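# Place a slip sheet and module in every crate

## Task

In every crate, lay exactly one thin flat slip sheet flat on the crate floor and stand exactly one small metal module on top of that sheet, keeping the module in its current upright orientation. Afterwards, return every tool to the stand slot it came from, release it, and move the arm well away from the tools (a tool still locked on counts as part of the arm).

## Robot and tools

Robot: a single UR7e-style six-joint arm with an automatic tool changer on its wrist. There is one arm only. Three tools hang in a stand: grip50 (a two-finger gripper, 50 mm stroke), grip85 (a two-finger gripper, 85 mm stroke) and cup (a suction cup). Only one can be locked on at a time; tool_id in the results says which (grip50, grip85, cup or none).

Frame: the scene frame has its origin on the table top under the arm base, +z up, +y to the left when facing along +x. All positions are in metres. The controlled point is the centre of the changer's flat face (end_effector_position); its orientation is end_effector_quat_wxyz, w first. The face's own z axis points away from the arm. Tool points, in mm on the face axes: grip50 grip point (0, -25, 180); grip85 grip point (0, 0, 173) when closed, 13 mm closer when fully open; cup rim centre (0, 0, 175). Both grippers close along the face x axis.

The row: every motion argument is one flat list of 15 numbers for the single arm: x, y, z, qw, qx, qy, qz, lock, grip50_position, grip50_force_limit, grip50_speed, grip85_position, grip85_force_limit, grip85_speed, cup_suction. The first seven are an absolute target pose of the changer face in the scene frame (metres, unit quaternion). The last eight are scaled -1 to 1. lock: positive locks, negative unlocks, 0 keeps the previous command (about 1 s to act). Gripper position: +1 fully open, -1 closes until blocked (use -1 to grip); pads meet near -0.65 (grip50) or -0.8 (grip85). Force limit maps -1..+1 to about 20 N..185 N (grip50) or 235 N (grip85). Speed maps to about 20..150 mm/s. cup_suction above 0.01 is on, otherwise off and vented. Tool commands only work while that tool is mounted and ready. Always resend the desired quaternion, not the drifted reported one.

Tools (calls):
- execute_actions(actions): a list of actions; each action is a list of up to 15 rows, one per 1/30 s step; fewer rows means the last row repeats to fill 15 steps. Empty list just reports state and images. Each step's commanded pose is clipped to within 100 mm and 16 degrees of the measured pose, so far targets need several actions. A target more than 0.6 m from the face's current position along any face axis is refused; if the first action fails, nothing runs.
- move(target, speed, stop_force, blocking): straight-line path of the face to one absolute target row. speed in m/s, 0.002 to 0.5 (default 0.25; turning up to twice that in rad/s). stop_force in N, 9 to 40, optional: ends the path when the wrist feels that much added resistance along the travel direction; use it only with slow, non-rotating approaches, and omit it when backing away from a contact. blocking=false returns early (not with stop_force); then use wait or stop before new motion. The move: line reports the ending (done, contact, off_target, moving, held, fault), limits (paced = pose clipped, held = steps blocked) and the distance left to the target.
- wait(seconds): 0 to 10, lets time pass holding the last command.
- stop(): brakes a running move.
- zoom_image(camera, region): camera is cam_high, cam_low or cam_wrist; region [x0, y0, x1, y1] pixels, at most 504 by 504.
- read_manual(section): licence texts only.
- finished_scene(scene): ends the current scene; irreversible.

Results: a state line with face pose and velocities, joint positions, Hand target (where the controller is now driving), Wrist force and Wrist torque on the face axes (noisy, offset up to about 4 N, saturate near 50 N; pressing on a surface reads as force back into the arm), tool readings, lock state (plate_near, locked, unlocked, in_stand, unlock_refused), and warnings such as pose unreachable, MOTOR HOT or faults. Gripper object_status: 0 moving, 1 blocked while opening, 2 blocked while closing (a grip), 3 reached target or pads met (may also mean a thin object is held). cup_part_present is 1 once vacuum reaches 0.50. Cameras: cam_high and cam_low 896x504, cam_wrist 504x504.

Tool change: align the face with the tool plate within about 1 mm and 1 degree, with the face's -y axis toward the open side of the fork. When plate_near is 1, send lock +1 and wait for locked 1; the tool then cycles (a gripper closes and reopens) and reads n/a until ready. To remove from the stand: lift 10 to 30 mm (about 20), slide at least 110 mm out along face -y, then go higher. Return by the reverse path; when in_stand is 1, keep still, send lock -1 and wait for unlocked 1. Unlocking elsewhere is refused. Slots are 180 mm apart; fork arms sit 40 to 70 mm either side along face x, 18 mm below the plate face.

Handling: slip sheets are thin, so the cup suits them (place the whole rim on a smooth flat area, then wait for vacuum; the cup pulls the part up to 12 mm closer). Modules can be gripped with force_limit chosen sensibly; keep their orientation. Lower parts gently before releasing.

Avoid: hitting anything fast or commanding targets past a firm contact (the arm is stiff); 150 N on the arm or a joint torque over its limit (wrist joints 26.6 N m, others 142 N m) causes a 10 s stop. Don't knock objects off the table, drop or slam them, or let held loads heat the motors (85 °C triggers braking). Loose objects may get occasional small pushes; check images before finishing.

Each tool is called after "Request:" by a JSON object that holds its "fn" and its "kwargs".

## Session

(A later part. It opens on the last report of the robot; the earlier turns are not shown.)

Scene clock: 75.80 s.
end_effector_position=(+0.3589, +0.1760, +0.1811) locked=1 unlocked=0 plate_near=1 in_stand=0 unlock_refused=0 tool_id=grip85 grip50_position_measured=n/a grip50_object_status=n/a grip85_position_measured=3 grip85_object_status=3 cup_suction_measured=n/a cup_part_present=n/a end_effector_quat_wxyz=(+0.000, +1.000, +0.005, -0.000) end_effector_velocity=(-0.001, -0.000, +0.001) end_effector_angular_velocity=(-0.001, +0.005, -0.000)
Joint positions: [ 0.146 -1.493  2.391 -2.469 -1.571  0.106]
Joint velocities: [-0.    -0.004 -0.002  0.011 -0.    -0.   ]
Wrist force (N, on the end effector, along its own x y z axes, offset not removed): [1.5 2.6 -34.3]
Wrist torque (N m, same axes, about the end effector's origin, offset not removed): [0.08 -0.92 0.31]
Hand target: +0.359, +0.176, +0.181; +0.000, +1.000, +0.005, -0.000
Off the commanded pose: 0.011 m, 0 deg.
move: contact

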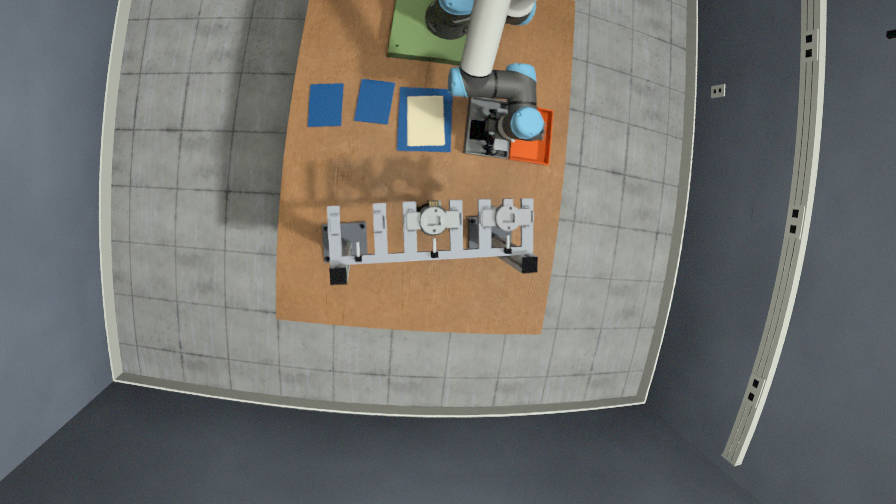

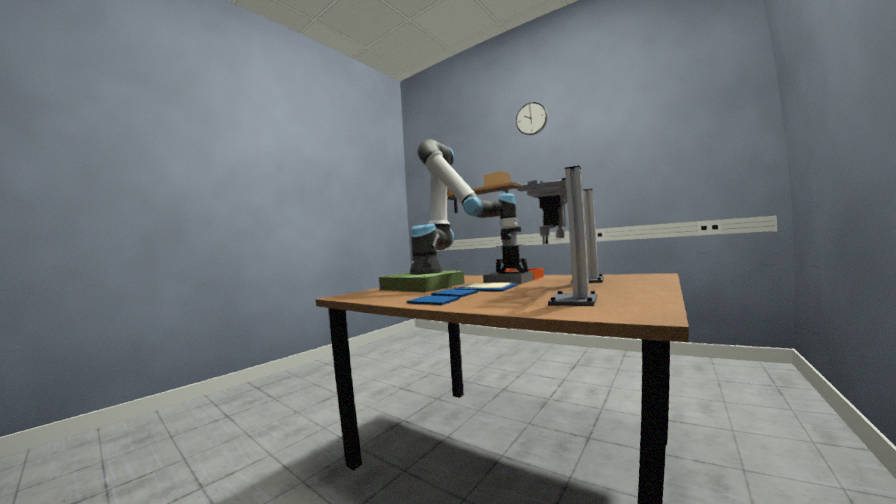

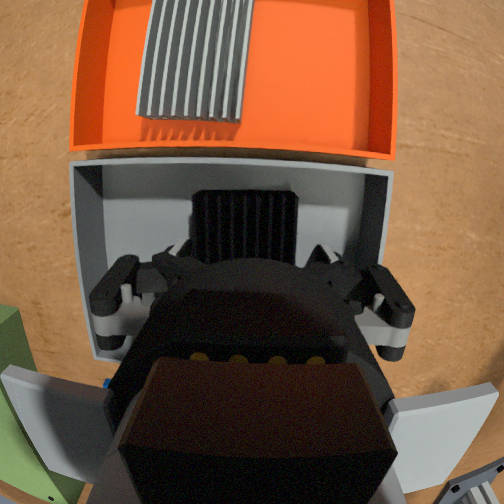

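Request:
{"fn": "move", "kwargs": {"target": [0.355,0.174,0.192,0,1,0.005,0,0,1,0,0,1,0,0,0], "speed": 0.03}}

Request:
{"fn": "move", "kwargs": {"target": [0.355,0.174,0.192,0,1,0.005,0,0,1,0,0,-1,-0.6,-0.5,0]}}

Request:
{"fn": "move", "kwargs": {"target": [0.355,0.174,0.25,0,1,0.005,0,0,1,0,0,-1,-0.6,-0.5,0], "speed": 0.1}}

Request:
{"fn": "move", "kwargs": {"target": [0.335,-0.35,0.25,0,1,0,0,0,1,0,0,-1,-0.6,-0.5,0]}}

Request:
{"fn": "move", "kwargs": {"target": [0.335,-0.35,0.205,0,1,0,0,0,1,0,0,-1,-0.6,-0.5,0], "speed": 0.08}}

Scene clock: 79.43 s.
end_effector_position=(+0.3550, +0.1740, +0.1918) locked=1 unlocked=0 plate_near=1 in_stand=0 unlock_refused=0 tool_id=grip85 grip50_position_measured=n/a grip50_object_status=n/a grip85_position_measured=3 grip85_object_status=3 cup_suction_measured=n/a cup_part_present=n/a end_effector_quat_wxyz=(+0.000, +1.000, +0.005, -0.000) end_effector_velocity=(-0.001, -0.000, +0.001) end_effector_angular_velocity=(-0.000, +0.000, -0.001)
Joint positions: [ 0.142 -1.531  2.391 -2.43  -1.571  0.102]
Joint velocities: [-0.001 -0.006  0.     0.005 -0.     0.   ]
Wrist force (N, on the end effector, along its own x y z axes, offset not removed): [-1.4 0.0 -1.6]
Wrist torque (N m, same axes, about the end effector's origin, offset not removed): [0.11 0.22 -0.16]
Hand target: +0.355, +0.174, +0.192; -0.000, +1.000, +0.005, +0.000
Off the commanded pose: 0.000 m, 0 deg.
move: done

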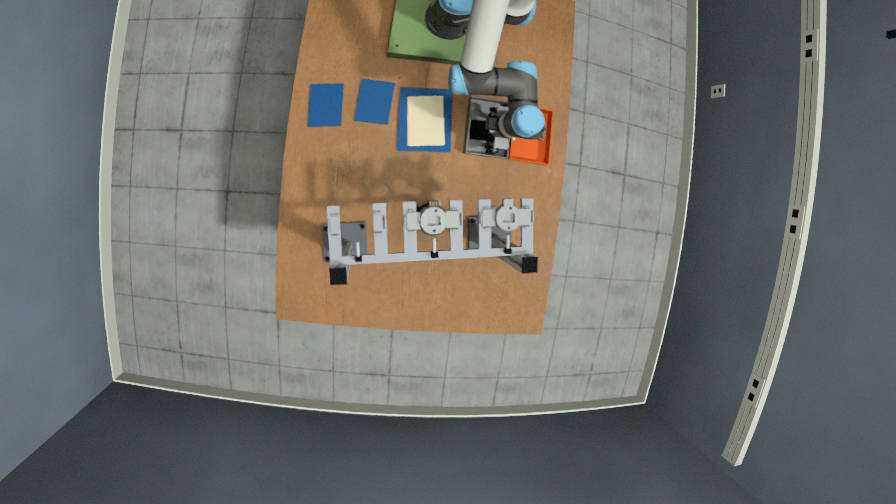

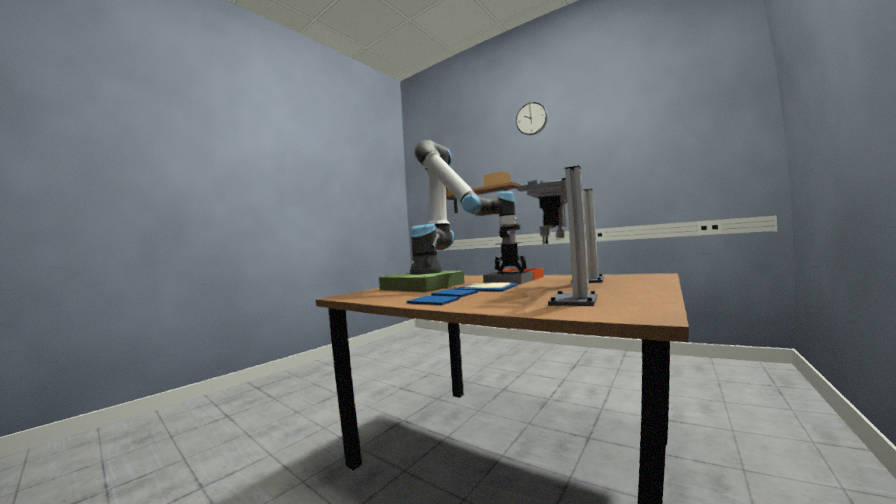

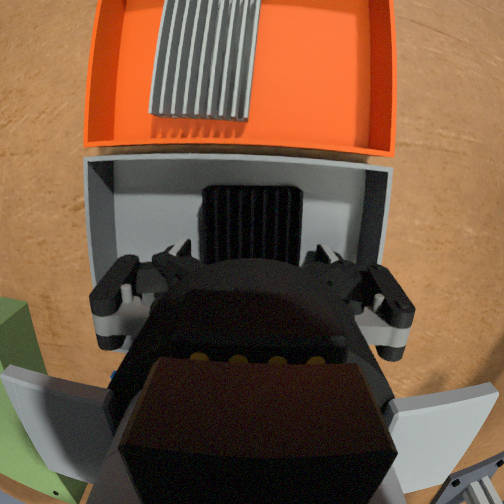

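Scene clock: 80.27 s.
end_effector_position=(+0.3550, +0.1740, +0.1921) locked=1 unlocked=0 plate_near=1 in_stand=0 unlock_refused=0 tool_id=grip85 grip50_position_measured=n/a grip50_object_status=n/a grip85_position_measured=79 grip85_object_status=2 cup_suction_measured=n/a cup_part_present=n/a end_effector_quat_wxyz=(-0.000, +1.000, +0.005, +0.000) end_effector_velocity=(+0.000, +0.000, +0.000) end_effector_angular_velocity=(-0.000, -0.001, -0.001)
Joint positions: [ 0.142 -1.532  2.391 -2.43  -1.571  0.102]
Joint velocities: [ 0.001  0.    -0.    -0.    -0.     0.001]
Wrist force (N, on the end effector, along its own x y z axes, offset not removed): [-5.0 1.3 -23.5]
Wrist torque (N m, same axes, about the end effector's origin, offset not removed): [0.24 -0.65 0.15]
Hand target: +0.355, +0.174, +0.192; -0.000, +1.000, +0.005, +0.000
Off the commanded pose: 0.000 m, 0 deg.
move: done

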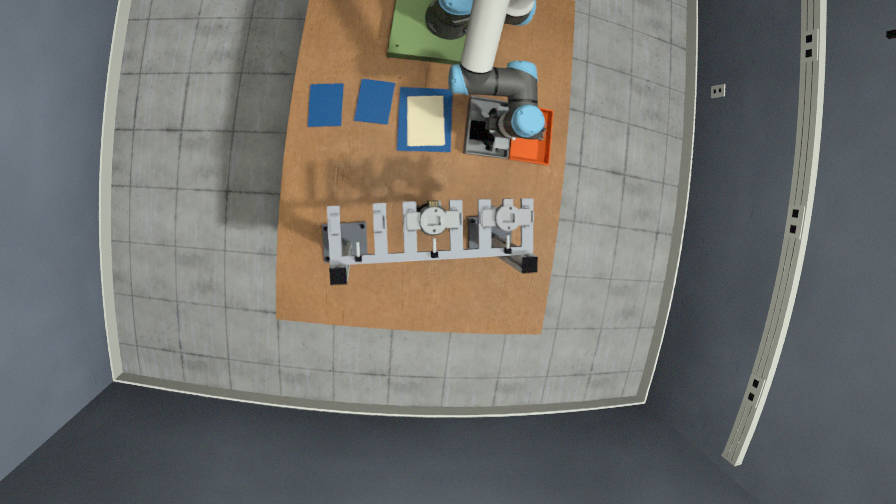

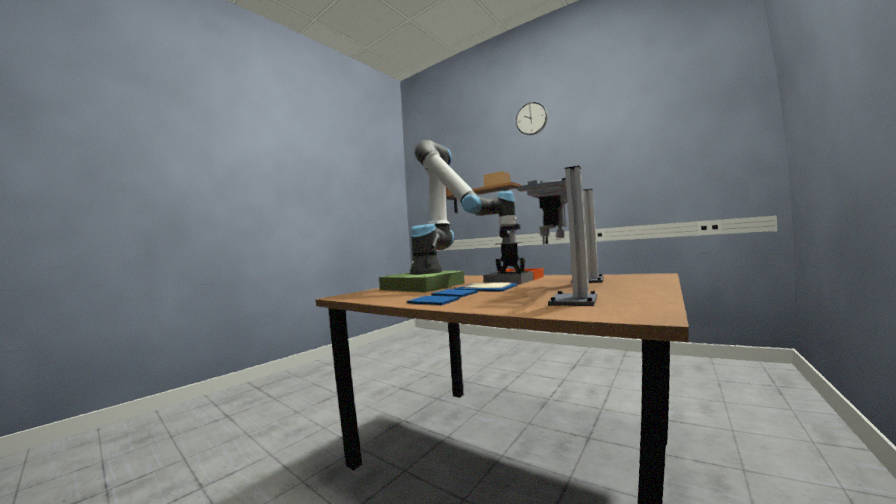

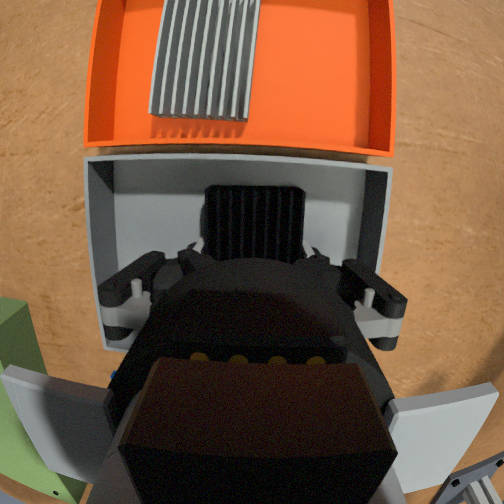

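Scene clock: 81.30 s.
end_effector_position=(+0.3550, +0.1740, +0.2498) locked=1 unlocked=0 plate_near=1 in_stand=0 unlock_refused=0 tool_id=grip85 grip50_position_measured=n/a grip50_object_status=n/a grip85_position_measured=79 grip85_object_status=2 cup_suction_measured=n/a cup_part_present=n/a end_effector_quat_wxyz=(-0.000, +1.000, +0.005, +0.000) end_effector_velocity=(+0.000, -0.000, +0.002) end_effector_angular_velocity=(-0.000, +0.000, +0.000)
Joint positions: [ 0.142 -1.663  2.314 -2.222 -1.571  0.102]
Joint velocities: [-0.001 -0.003 -0.003  0.005 -0.    -0.002]
Wrist force (N, on the end effector, along its own x y z axes, offset not removed): [-3.9 -0.5 -1.1]
Wrist torque (N m, same axes, about the end effector's origin, offset not removed): [0.07 0.22 0.22]
Hand target: +0.355, +0.174, +0.250; +0.000, +1.000, +0.005, +0.000
Off the commanded pose: 0.000 m, 0 deg.
move: done

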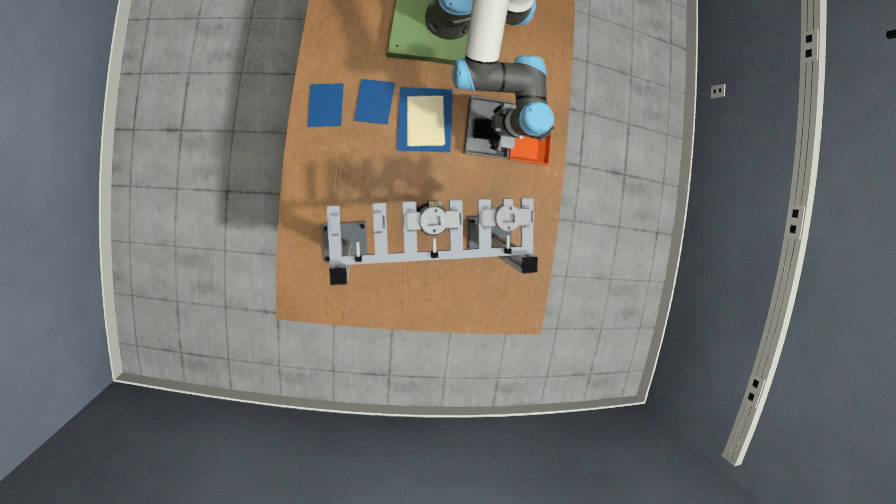

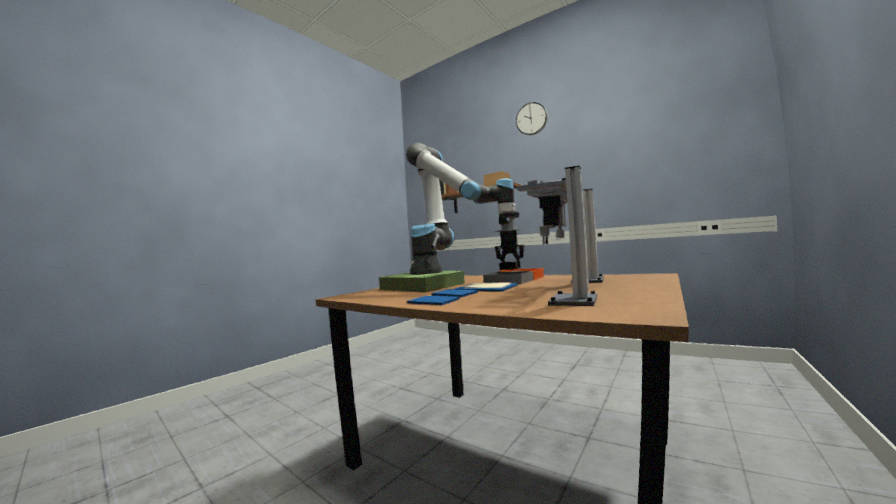

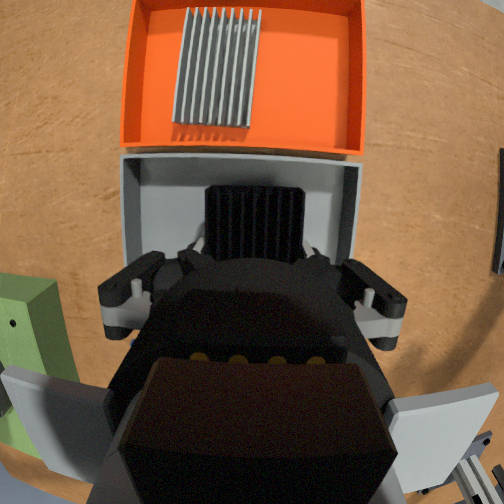

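Scene clock: 83.97 s.
end_effector_position=(+0.3365, -0.3492, +0.2501) locked=1 unlocked=0 plate_near=1 in_stand=0 unlock_refused=0 tool_id=grip85 grip50_position_measured=n/a grip50_object_status=n/a grip85_position_measured=79 grip85_object_status=2 cup_suction_measured=n/a cup_part_present=n/a end_effector_quat_wxyz=(-0.001, +1.000, +0.000, +0.001) end_effector_velocity=(+0.000, -0.001, -0.000) end_effector_angular_velocity=(+0.001, +0.000, -0.001)
Joint positions: [-1.053 -1.446  2.091 -2.216 -1.568 -1.083]
Joint velocities: [-0.001  0.003 -0.004  0.001 -0.     0.   ]
Wrist force (N, on the end effector, along its own x y z axes, offset not removed): [-1.7 -0.4 -0.9]
Wrist torque (N m, same axes, about the end effector's origin, offset not removed): [0.06 0.16 0.22]
Hand target: +0.336, -0.349, +0.250; -0.001, +1.000, -0.000, +0.001
Off the commanded pose: 0.002 m, 0 deg.
move: done

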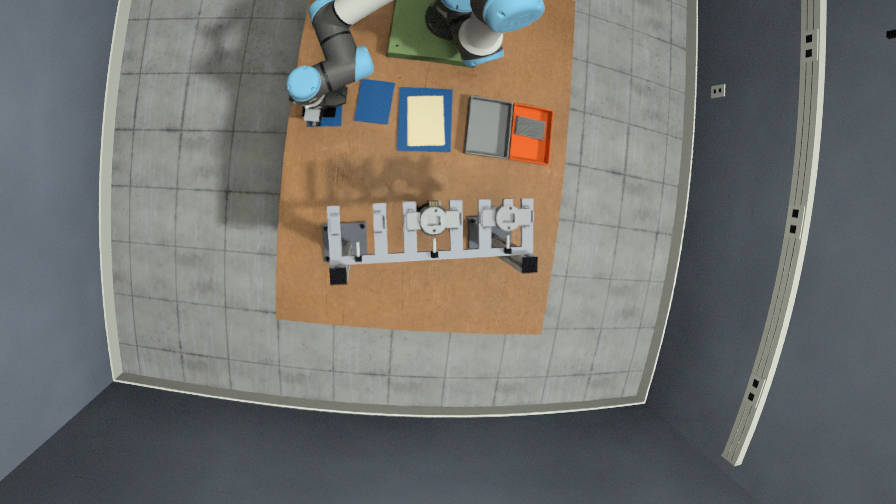

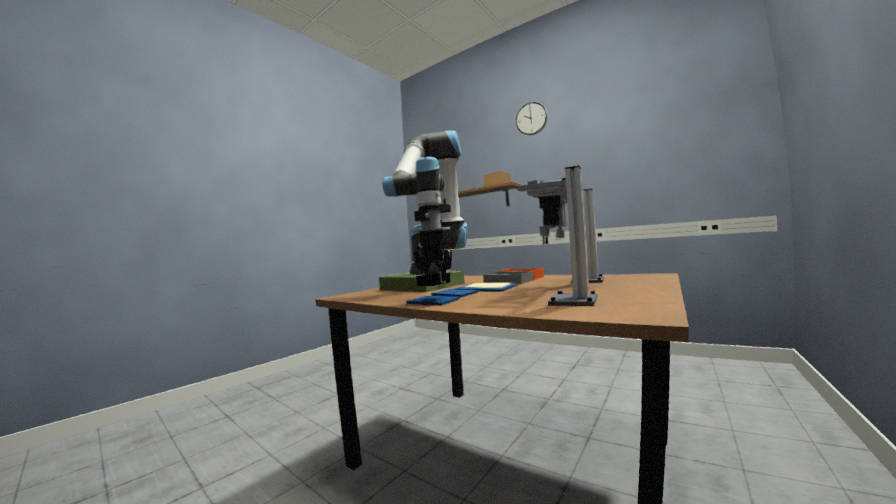

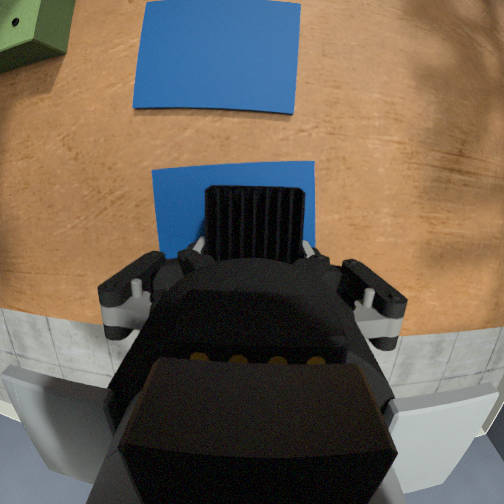

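Scene clock: 84.93 s.
end_effector_position=(+0.3350, -0.3500, +0.2052) locked=1 unlocked=0 plate_near=1 in_stand=0 unlock_refused=0 tool_id=grip85 grip50_position_measured=n/a grip50_object_status=n/a grip85_position_measured=79 grip85_object_status=2 cup_suction_measured=n/a cup_part_present=n/a end_effector_quat_wxyz=(-0.000, +1.000, +0.000, +0.000) end_effector_velocity=(+0.000, +0.000, -0.002) end_effector_angular_velocity=(-0.000, -0.000, -0.001)
Joint positions: [-1.055 -1.366  2.143 -2.348 -1.571 -1.086]
Joint velocities: [-0.     0.004  0.002 -0.006  0.     0.001]
Wrist force (N, on the end effector, along its own x y z axes, offset not removed): [0.8 0.0 -0.3]
Wrist torque (N m, same axes, about the end effector's origin, offset not removed): [0.08 -0.03 0.02]
Hand target: +0.335, -0.350, +0.205; +0.000, +1.000, -0.000, +0.000
Off the commanded pose: 0.000 m, 0 deg.
move: done

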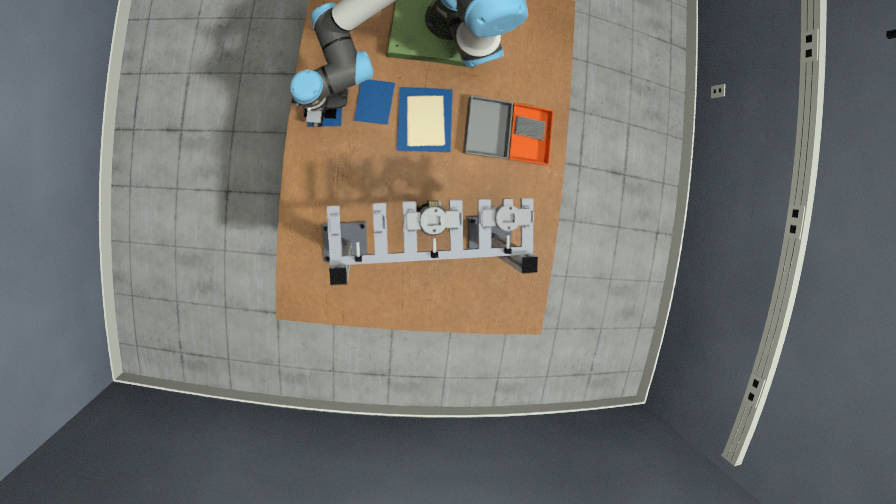

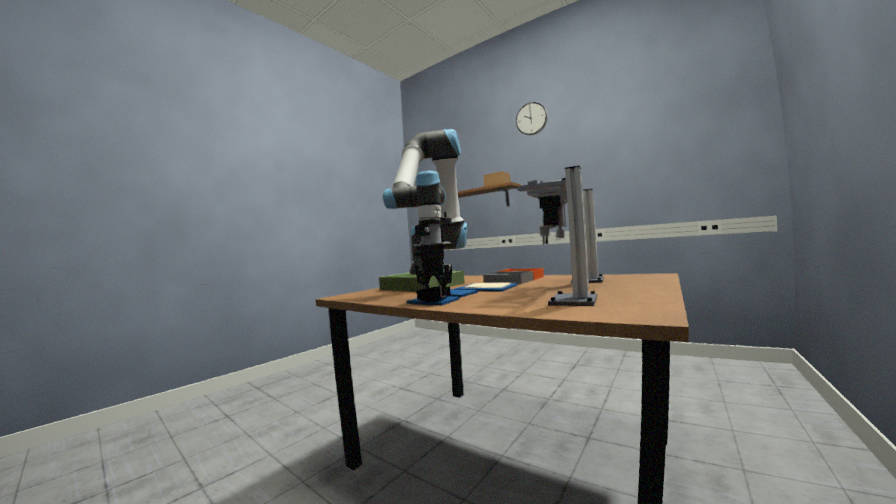

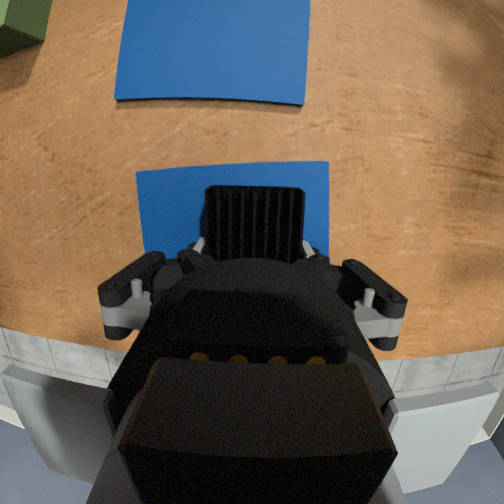

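Request:
{"fn": "move", "kwargs": {"target": [0.335,-0.345,0.185,0,1,0,0,0,1,0,0,-1,-0.6,-0.5,0], "speed": 0.005, "stop_force": 10}}

Scene clock: 87.43 s.
end_effector_position=(+0.3350, -0.3485, +0.1991) locked=1 unlocked=0 plate_near=1 in_stand=0 unlock_refused=0 tool_id=grip85 grip50_position_measured=n/a grip50_object_status=n/a grip85_position_measured=79 grip85_object_status=2 cup_suction_measured=n/a cup_part_present=n/a end_effector_quat_wxyz=(+0.000, +1.000, -0.000, +0.000) end_effector_velocity=(-0.000, -0.000, +0.001) end_effector_angular_velocity=(+0.002, +0.001, -0.000)
Joint positions: [-1.054 -1.356  2.152 -2.367 -1.571 -1.084]
Joint velocities: [-0.001 -0.002 -0.002  0.006 -0.    -0.001]
Wrist force (N, on the end effector, along its own x y z axes, offset not removed): [-2.4 2.3 -24.5]
Wrist torque (N m, same axes, about the end effector's origin, offset not removed): [-0.28 0.79 -0.01]
Hand target: +0.335, -0.349, +0.199; +0.000, +1.000, +0.000, +0.000
Off the commanded pose: 0.015 m, 0 deg.
move: contact

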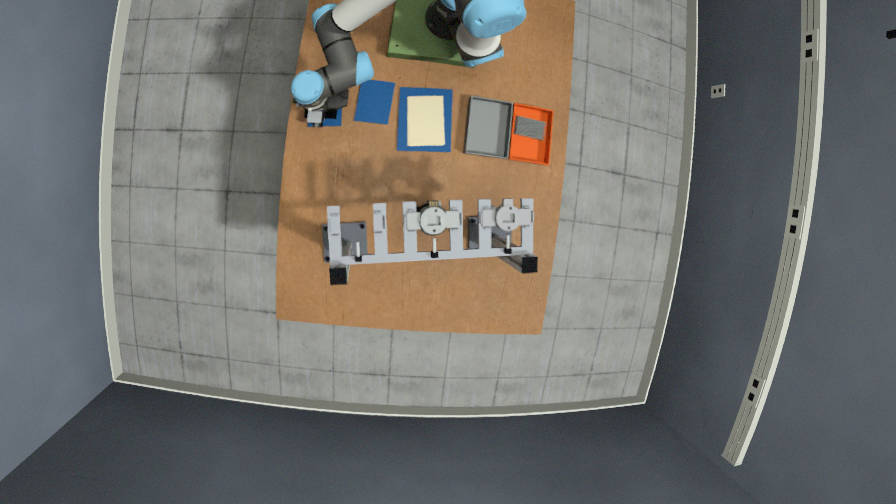

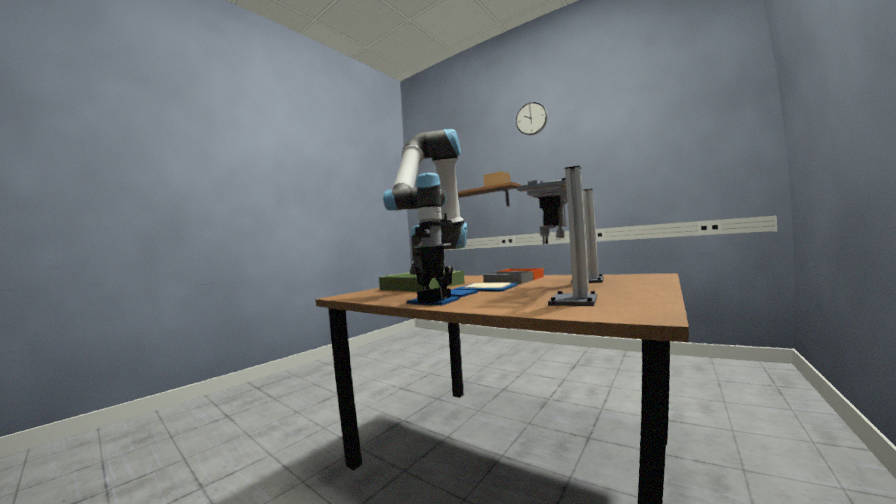

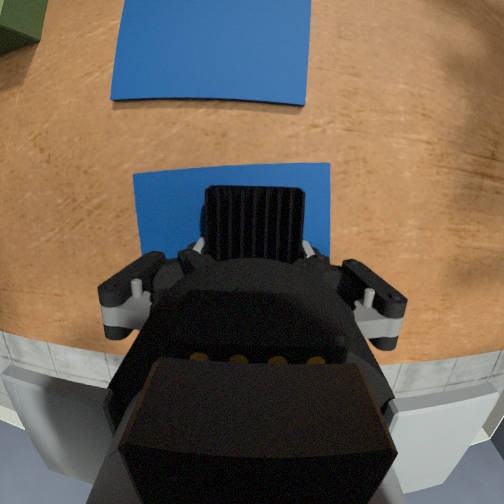

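Request:
{"fn": "move", "kwargs": {"target": [0.335,-0.3485,0.1995,0,1,0,0,0,1,0,0,1,-0.6,0,0]}}

Request:
{"fn": "move", "kwargs": {"target": [0.335,-0.3485,0.25,0,1,0,0,0,1,0,0,1,-0.6,0,0]}}

Request:
{"fn": "move", "kwargs": {"target": [0.324,0.312,0.235,0,1,-0.03,0,0,1,0,0,1,-0.6,0,0]}}

Scene clock: 89.83 s.
end_effector_position=(+0.3350, -0.3485, +0.1995) locked=1 unlocked=0 plate_near=1 in_stand=0 unlock_refused=0 tool_id=grip85 grip50_position_measured=n/a grip50_object_status=n/a grip85_position_measured=3 grip85_object_status=0 cup_suction_measured=n/a cup_part_present=n/a end_effector_quat_wxyz=(-0.000, +1.000, -0.000, -0.000) end_effector_velocity=(-0.000, -0.000, +0.000) end_effector_angular_velocity=(-0.001, -0.001, +0.000)
Joint positions: [-1.054 -1.356  2.152 -2.366 -1.571 -1.084]
Joint velocities: [-0.    -0.    -0.    -0.001 -0.    -0.   ]
Wrist force (N, on the end effector, along its own x y z axes, offset not removed): [-2.9 0.0 -3.3]
Wrist torque (N m, same axes, about the end effector's origin, offset not removed): [-0.02 0.33 0.09]
Hand target: +0.335, -0.349, +0.199; +0.000, +1.000, +0.000, +0.000
Off the commanded pose: 0.000 m, 0 deg.
move: done

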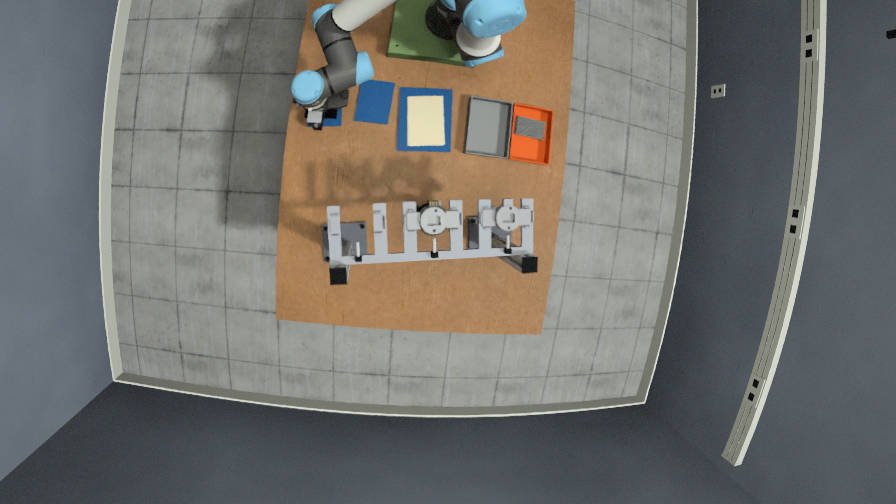

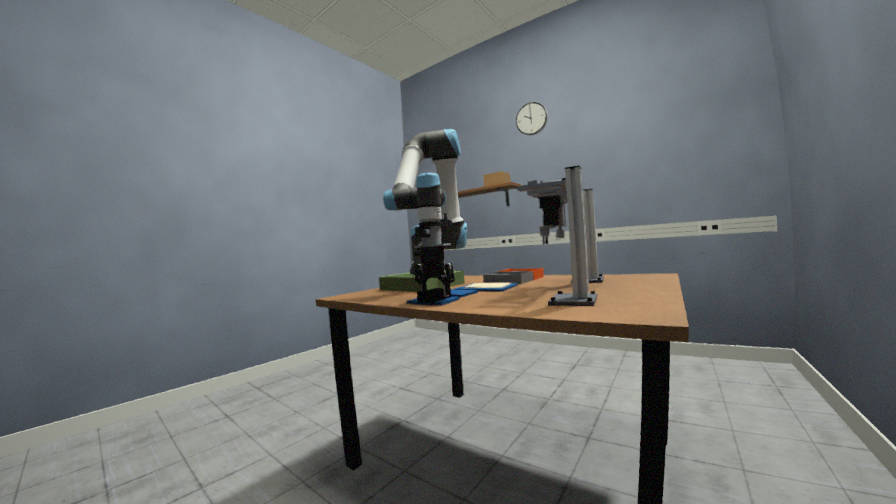

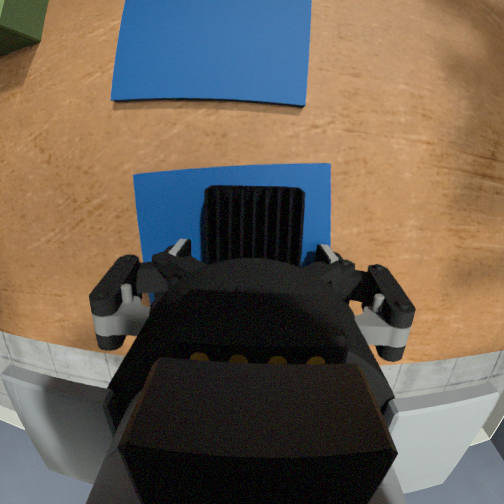

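Scene clock: 90.70 s.
end_effector_position=(+0.3351, -0.3485, +0.2498) locked=1 unlocked=0 plate_near=1 in_stand=0 unlock_refused=0 tool_id=grip85 grip50_position_measured=n/a grip50_object_status=n/a grip85_position_measured=3 grip85_object_status=3 cup_suction_measured=n/a cup_part_present=n/a end_effector_quat_wxyz=(+0.000, +1.000, +0.000, +0.000) end_effector_velocity=(-0.000, -0.000, +0.002) end_effector_angular_velocity=(+0.000, +0.000, +0.001)
Joint positions: [-1.054 -1.448  2.095 -2.217 -1.571 -1.084]
Joint velocities: [-0.    -0.003 -0.003  0.006  0.    -0.001]
Wrist force (N, on the end effector, along its own x y z axes, offset not removed): [-3.9 3.1 -1.2]
Wrist torque (N m, same axes, about the end effector's origin, offset not removed): [0.25 0.24 -0.03]
Hand target: +0.335, -0.349, +0.250; +0.000, +1.000, -0.000, +0.000
Off the commanded pose: 0.000 m, 0 deg.
move: done

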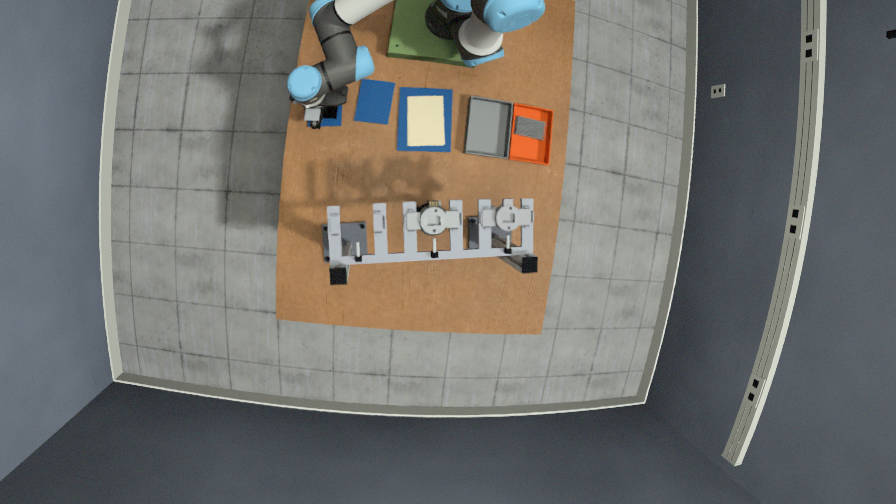

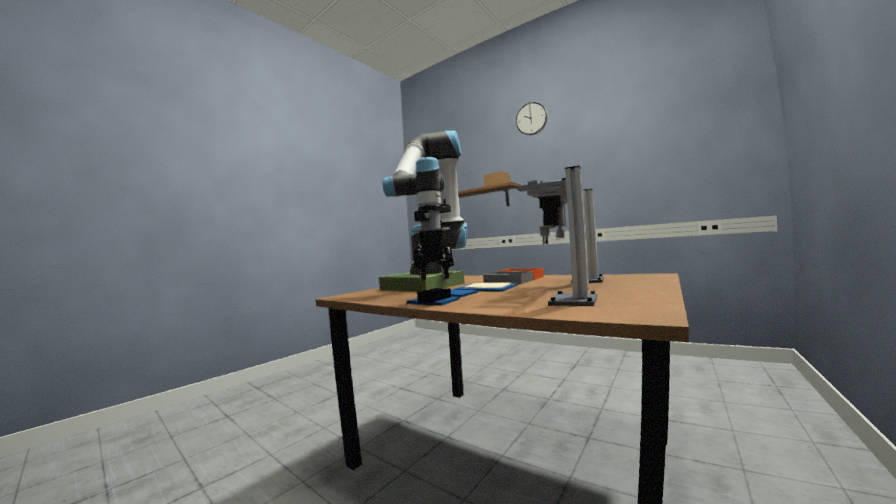

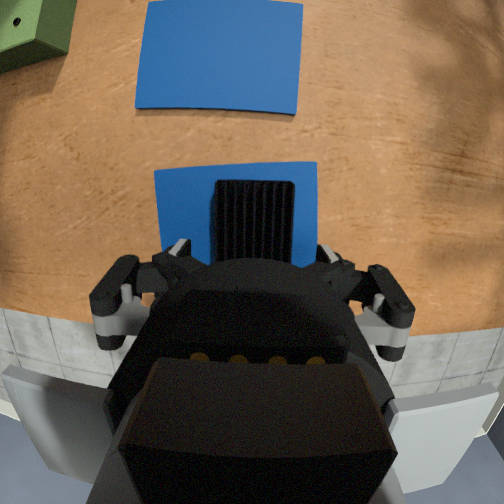

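action 0: the call puts the target (arm/x, arm/y, arm/z) 0.660 m from end_effector_position in the last result along the changer face's own y axis as it stood there; a target may be at most 0.6 m away along each of those axes, so nothing of the call was run and nothing moved. Command a nearer target, and go on from there in a later call.

Request:
{"fn": "move", "kwargs": {"target": [0.34,-0.08,0.27,0,1,0,0,0,1,0,0,1,-0.6,0,0]}}

Request:
{"fn": "move", "kwargs": {"target": [0.322,0.312,0.235,0,1,-0.03,0,0,1,0,0,1,-0.6,0,0]}}

Scene clock: 93.33 s.
end_effector_position=(+0.3392, -0.0803, +0.2698) locked=1 unlocked=0 plate_near=1 in_stand=0 unlock_refused=0 tool_id=grip85 grip50_position_measured=n/a grip50_object_status=n/a grip85_position_measured=3 grip85_object_status=3 cup_suction_measured=n/a cup_part_present=n/a end_effector_quat_wxyz=(+0.000, +1.000, +0.000, -0.001) end_effector_velocity=(+0.000, +0.002, +0.001) end_effector_angular_velocity=(-0.001, -0.000, +0.002)
Joint positions: [-0.594 -1.837  2.386 -2.118 -1.572 -0.624]
Joint velocities: [ 0.006 -0.001 -0.001  0.002 -0.     0.004]
Wrist force (N, on the end effector, along its own x y z axes, offset not removed): [2.1 -0.1 -3.6]
Wrist torque (N m, same axes, about the end effector's origin, offset not removed): [0.21 -0.10 0.15]
Hand target: +0.339, -0.080, +0.270; +0.000, +1.000, +0.000, -0.001
Off the commanded pose: 0.001 m, 0 deg.
move: done

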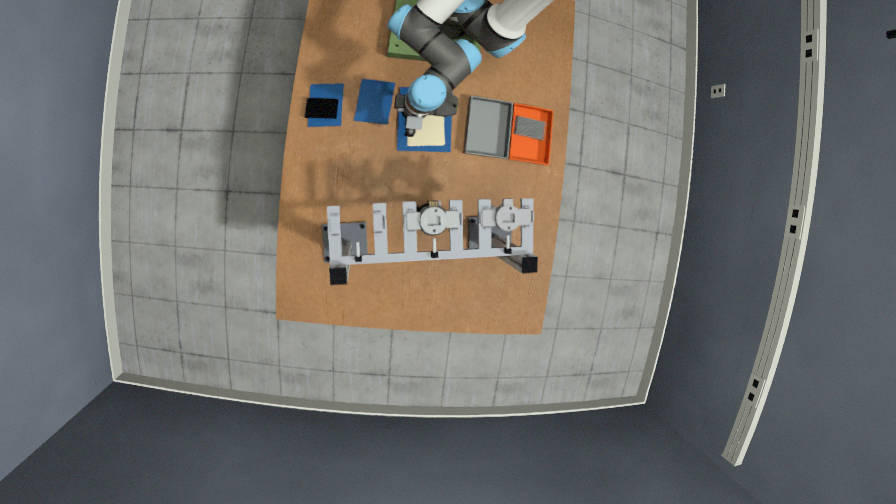

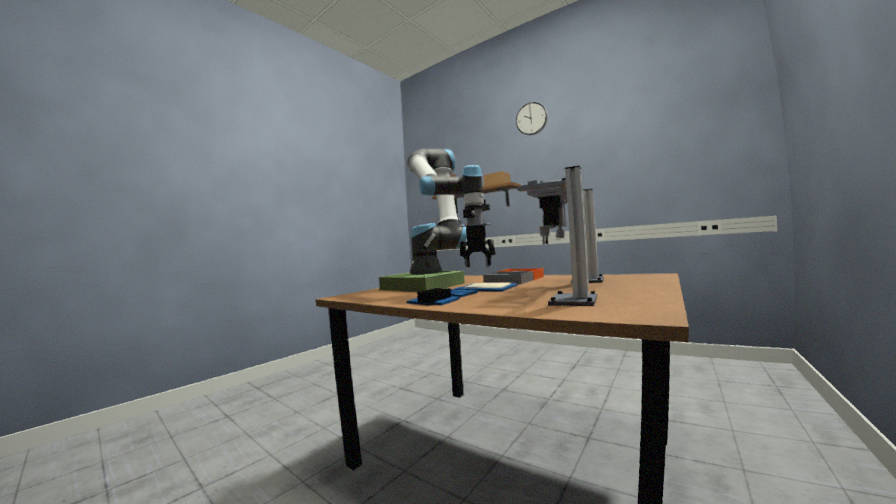

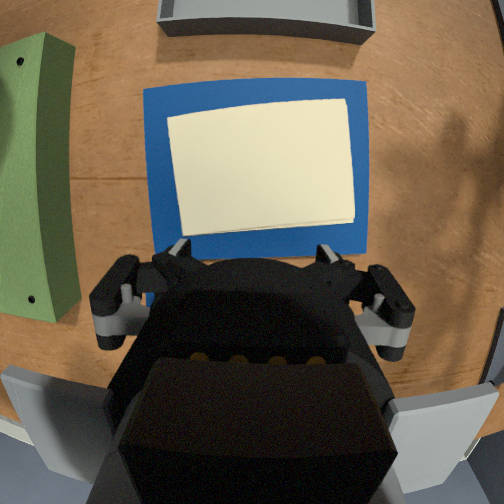

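Scene clock: 95.50 s.
end_effector_position=(+0.3210, +0.3110, +0.2351) locked=1 unlocked=0 plate_near=1 in_stand=0 unlock_refused=0 tool_id=grip85 grip50_position_measured=n/a grip50_object_status=n/a grip85_position_measured=3 grip85_object_status=3 cup_suction_measured=n/a cup_part_present=n/a end_effector_quat_wxyz=(+0.001, +1.000, -0.030, -0.001) end_effector_velocity=(+0.000, +0.002, -0.000) end_effector_angular_velocity=(-0.001, -0.000, +0.001)
Joint positions: [ 0.497 -1.505  2.206 -2.269 -1.572  0.527]
Joint velocities: [ 0.004  0.004 -0.004  0.    -0.001  0.003]
Wrist force (N, on the end effector, along its own x y z axes, offset not removed): [0.2 0.4 -3.5]
Wrist torque (N m, same axes, about the end effector's origin, offset not removed): [-0.07 -0.05 -0.12]
Hand target: +0.321, +0.311, +0.235; +0.001, +1.000, -0.030, -0.001
Off the commanded pose: 0.001 m, 0 deg.
move: done

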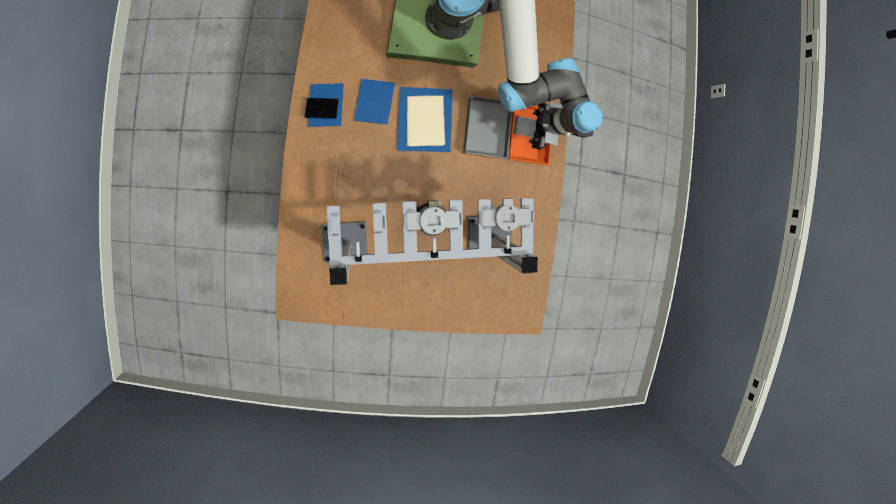

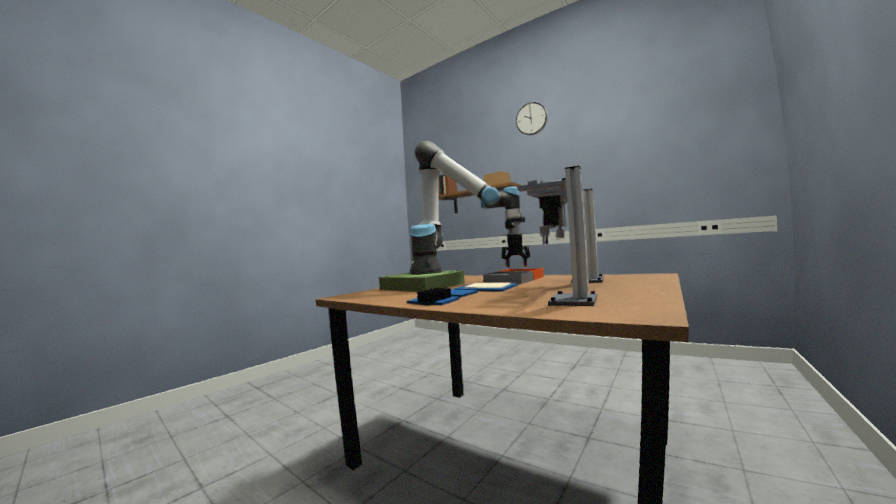

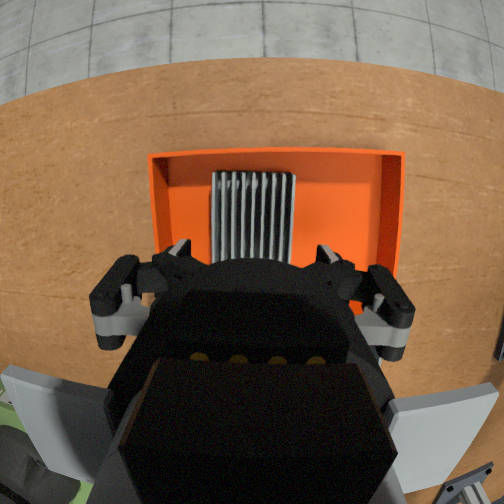

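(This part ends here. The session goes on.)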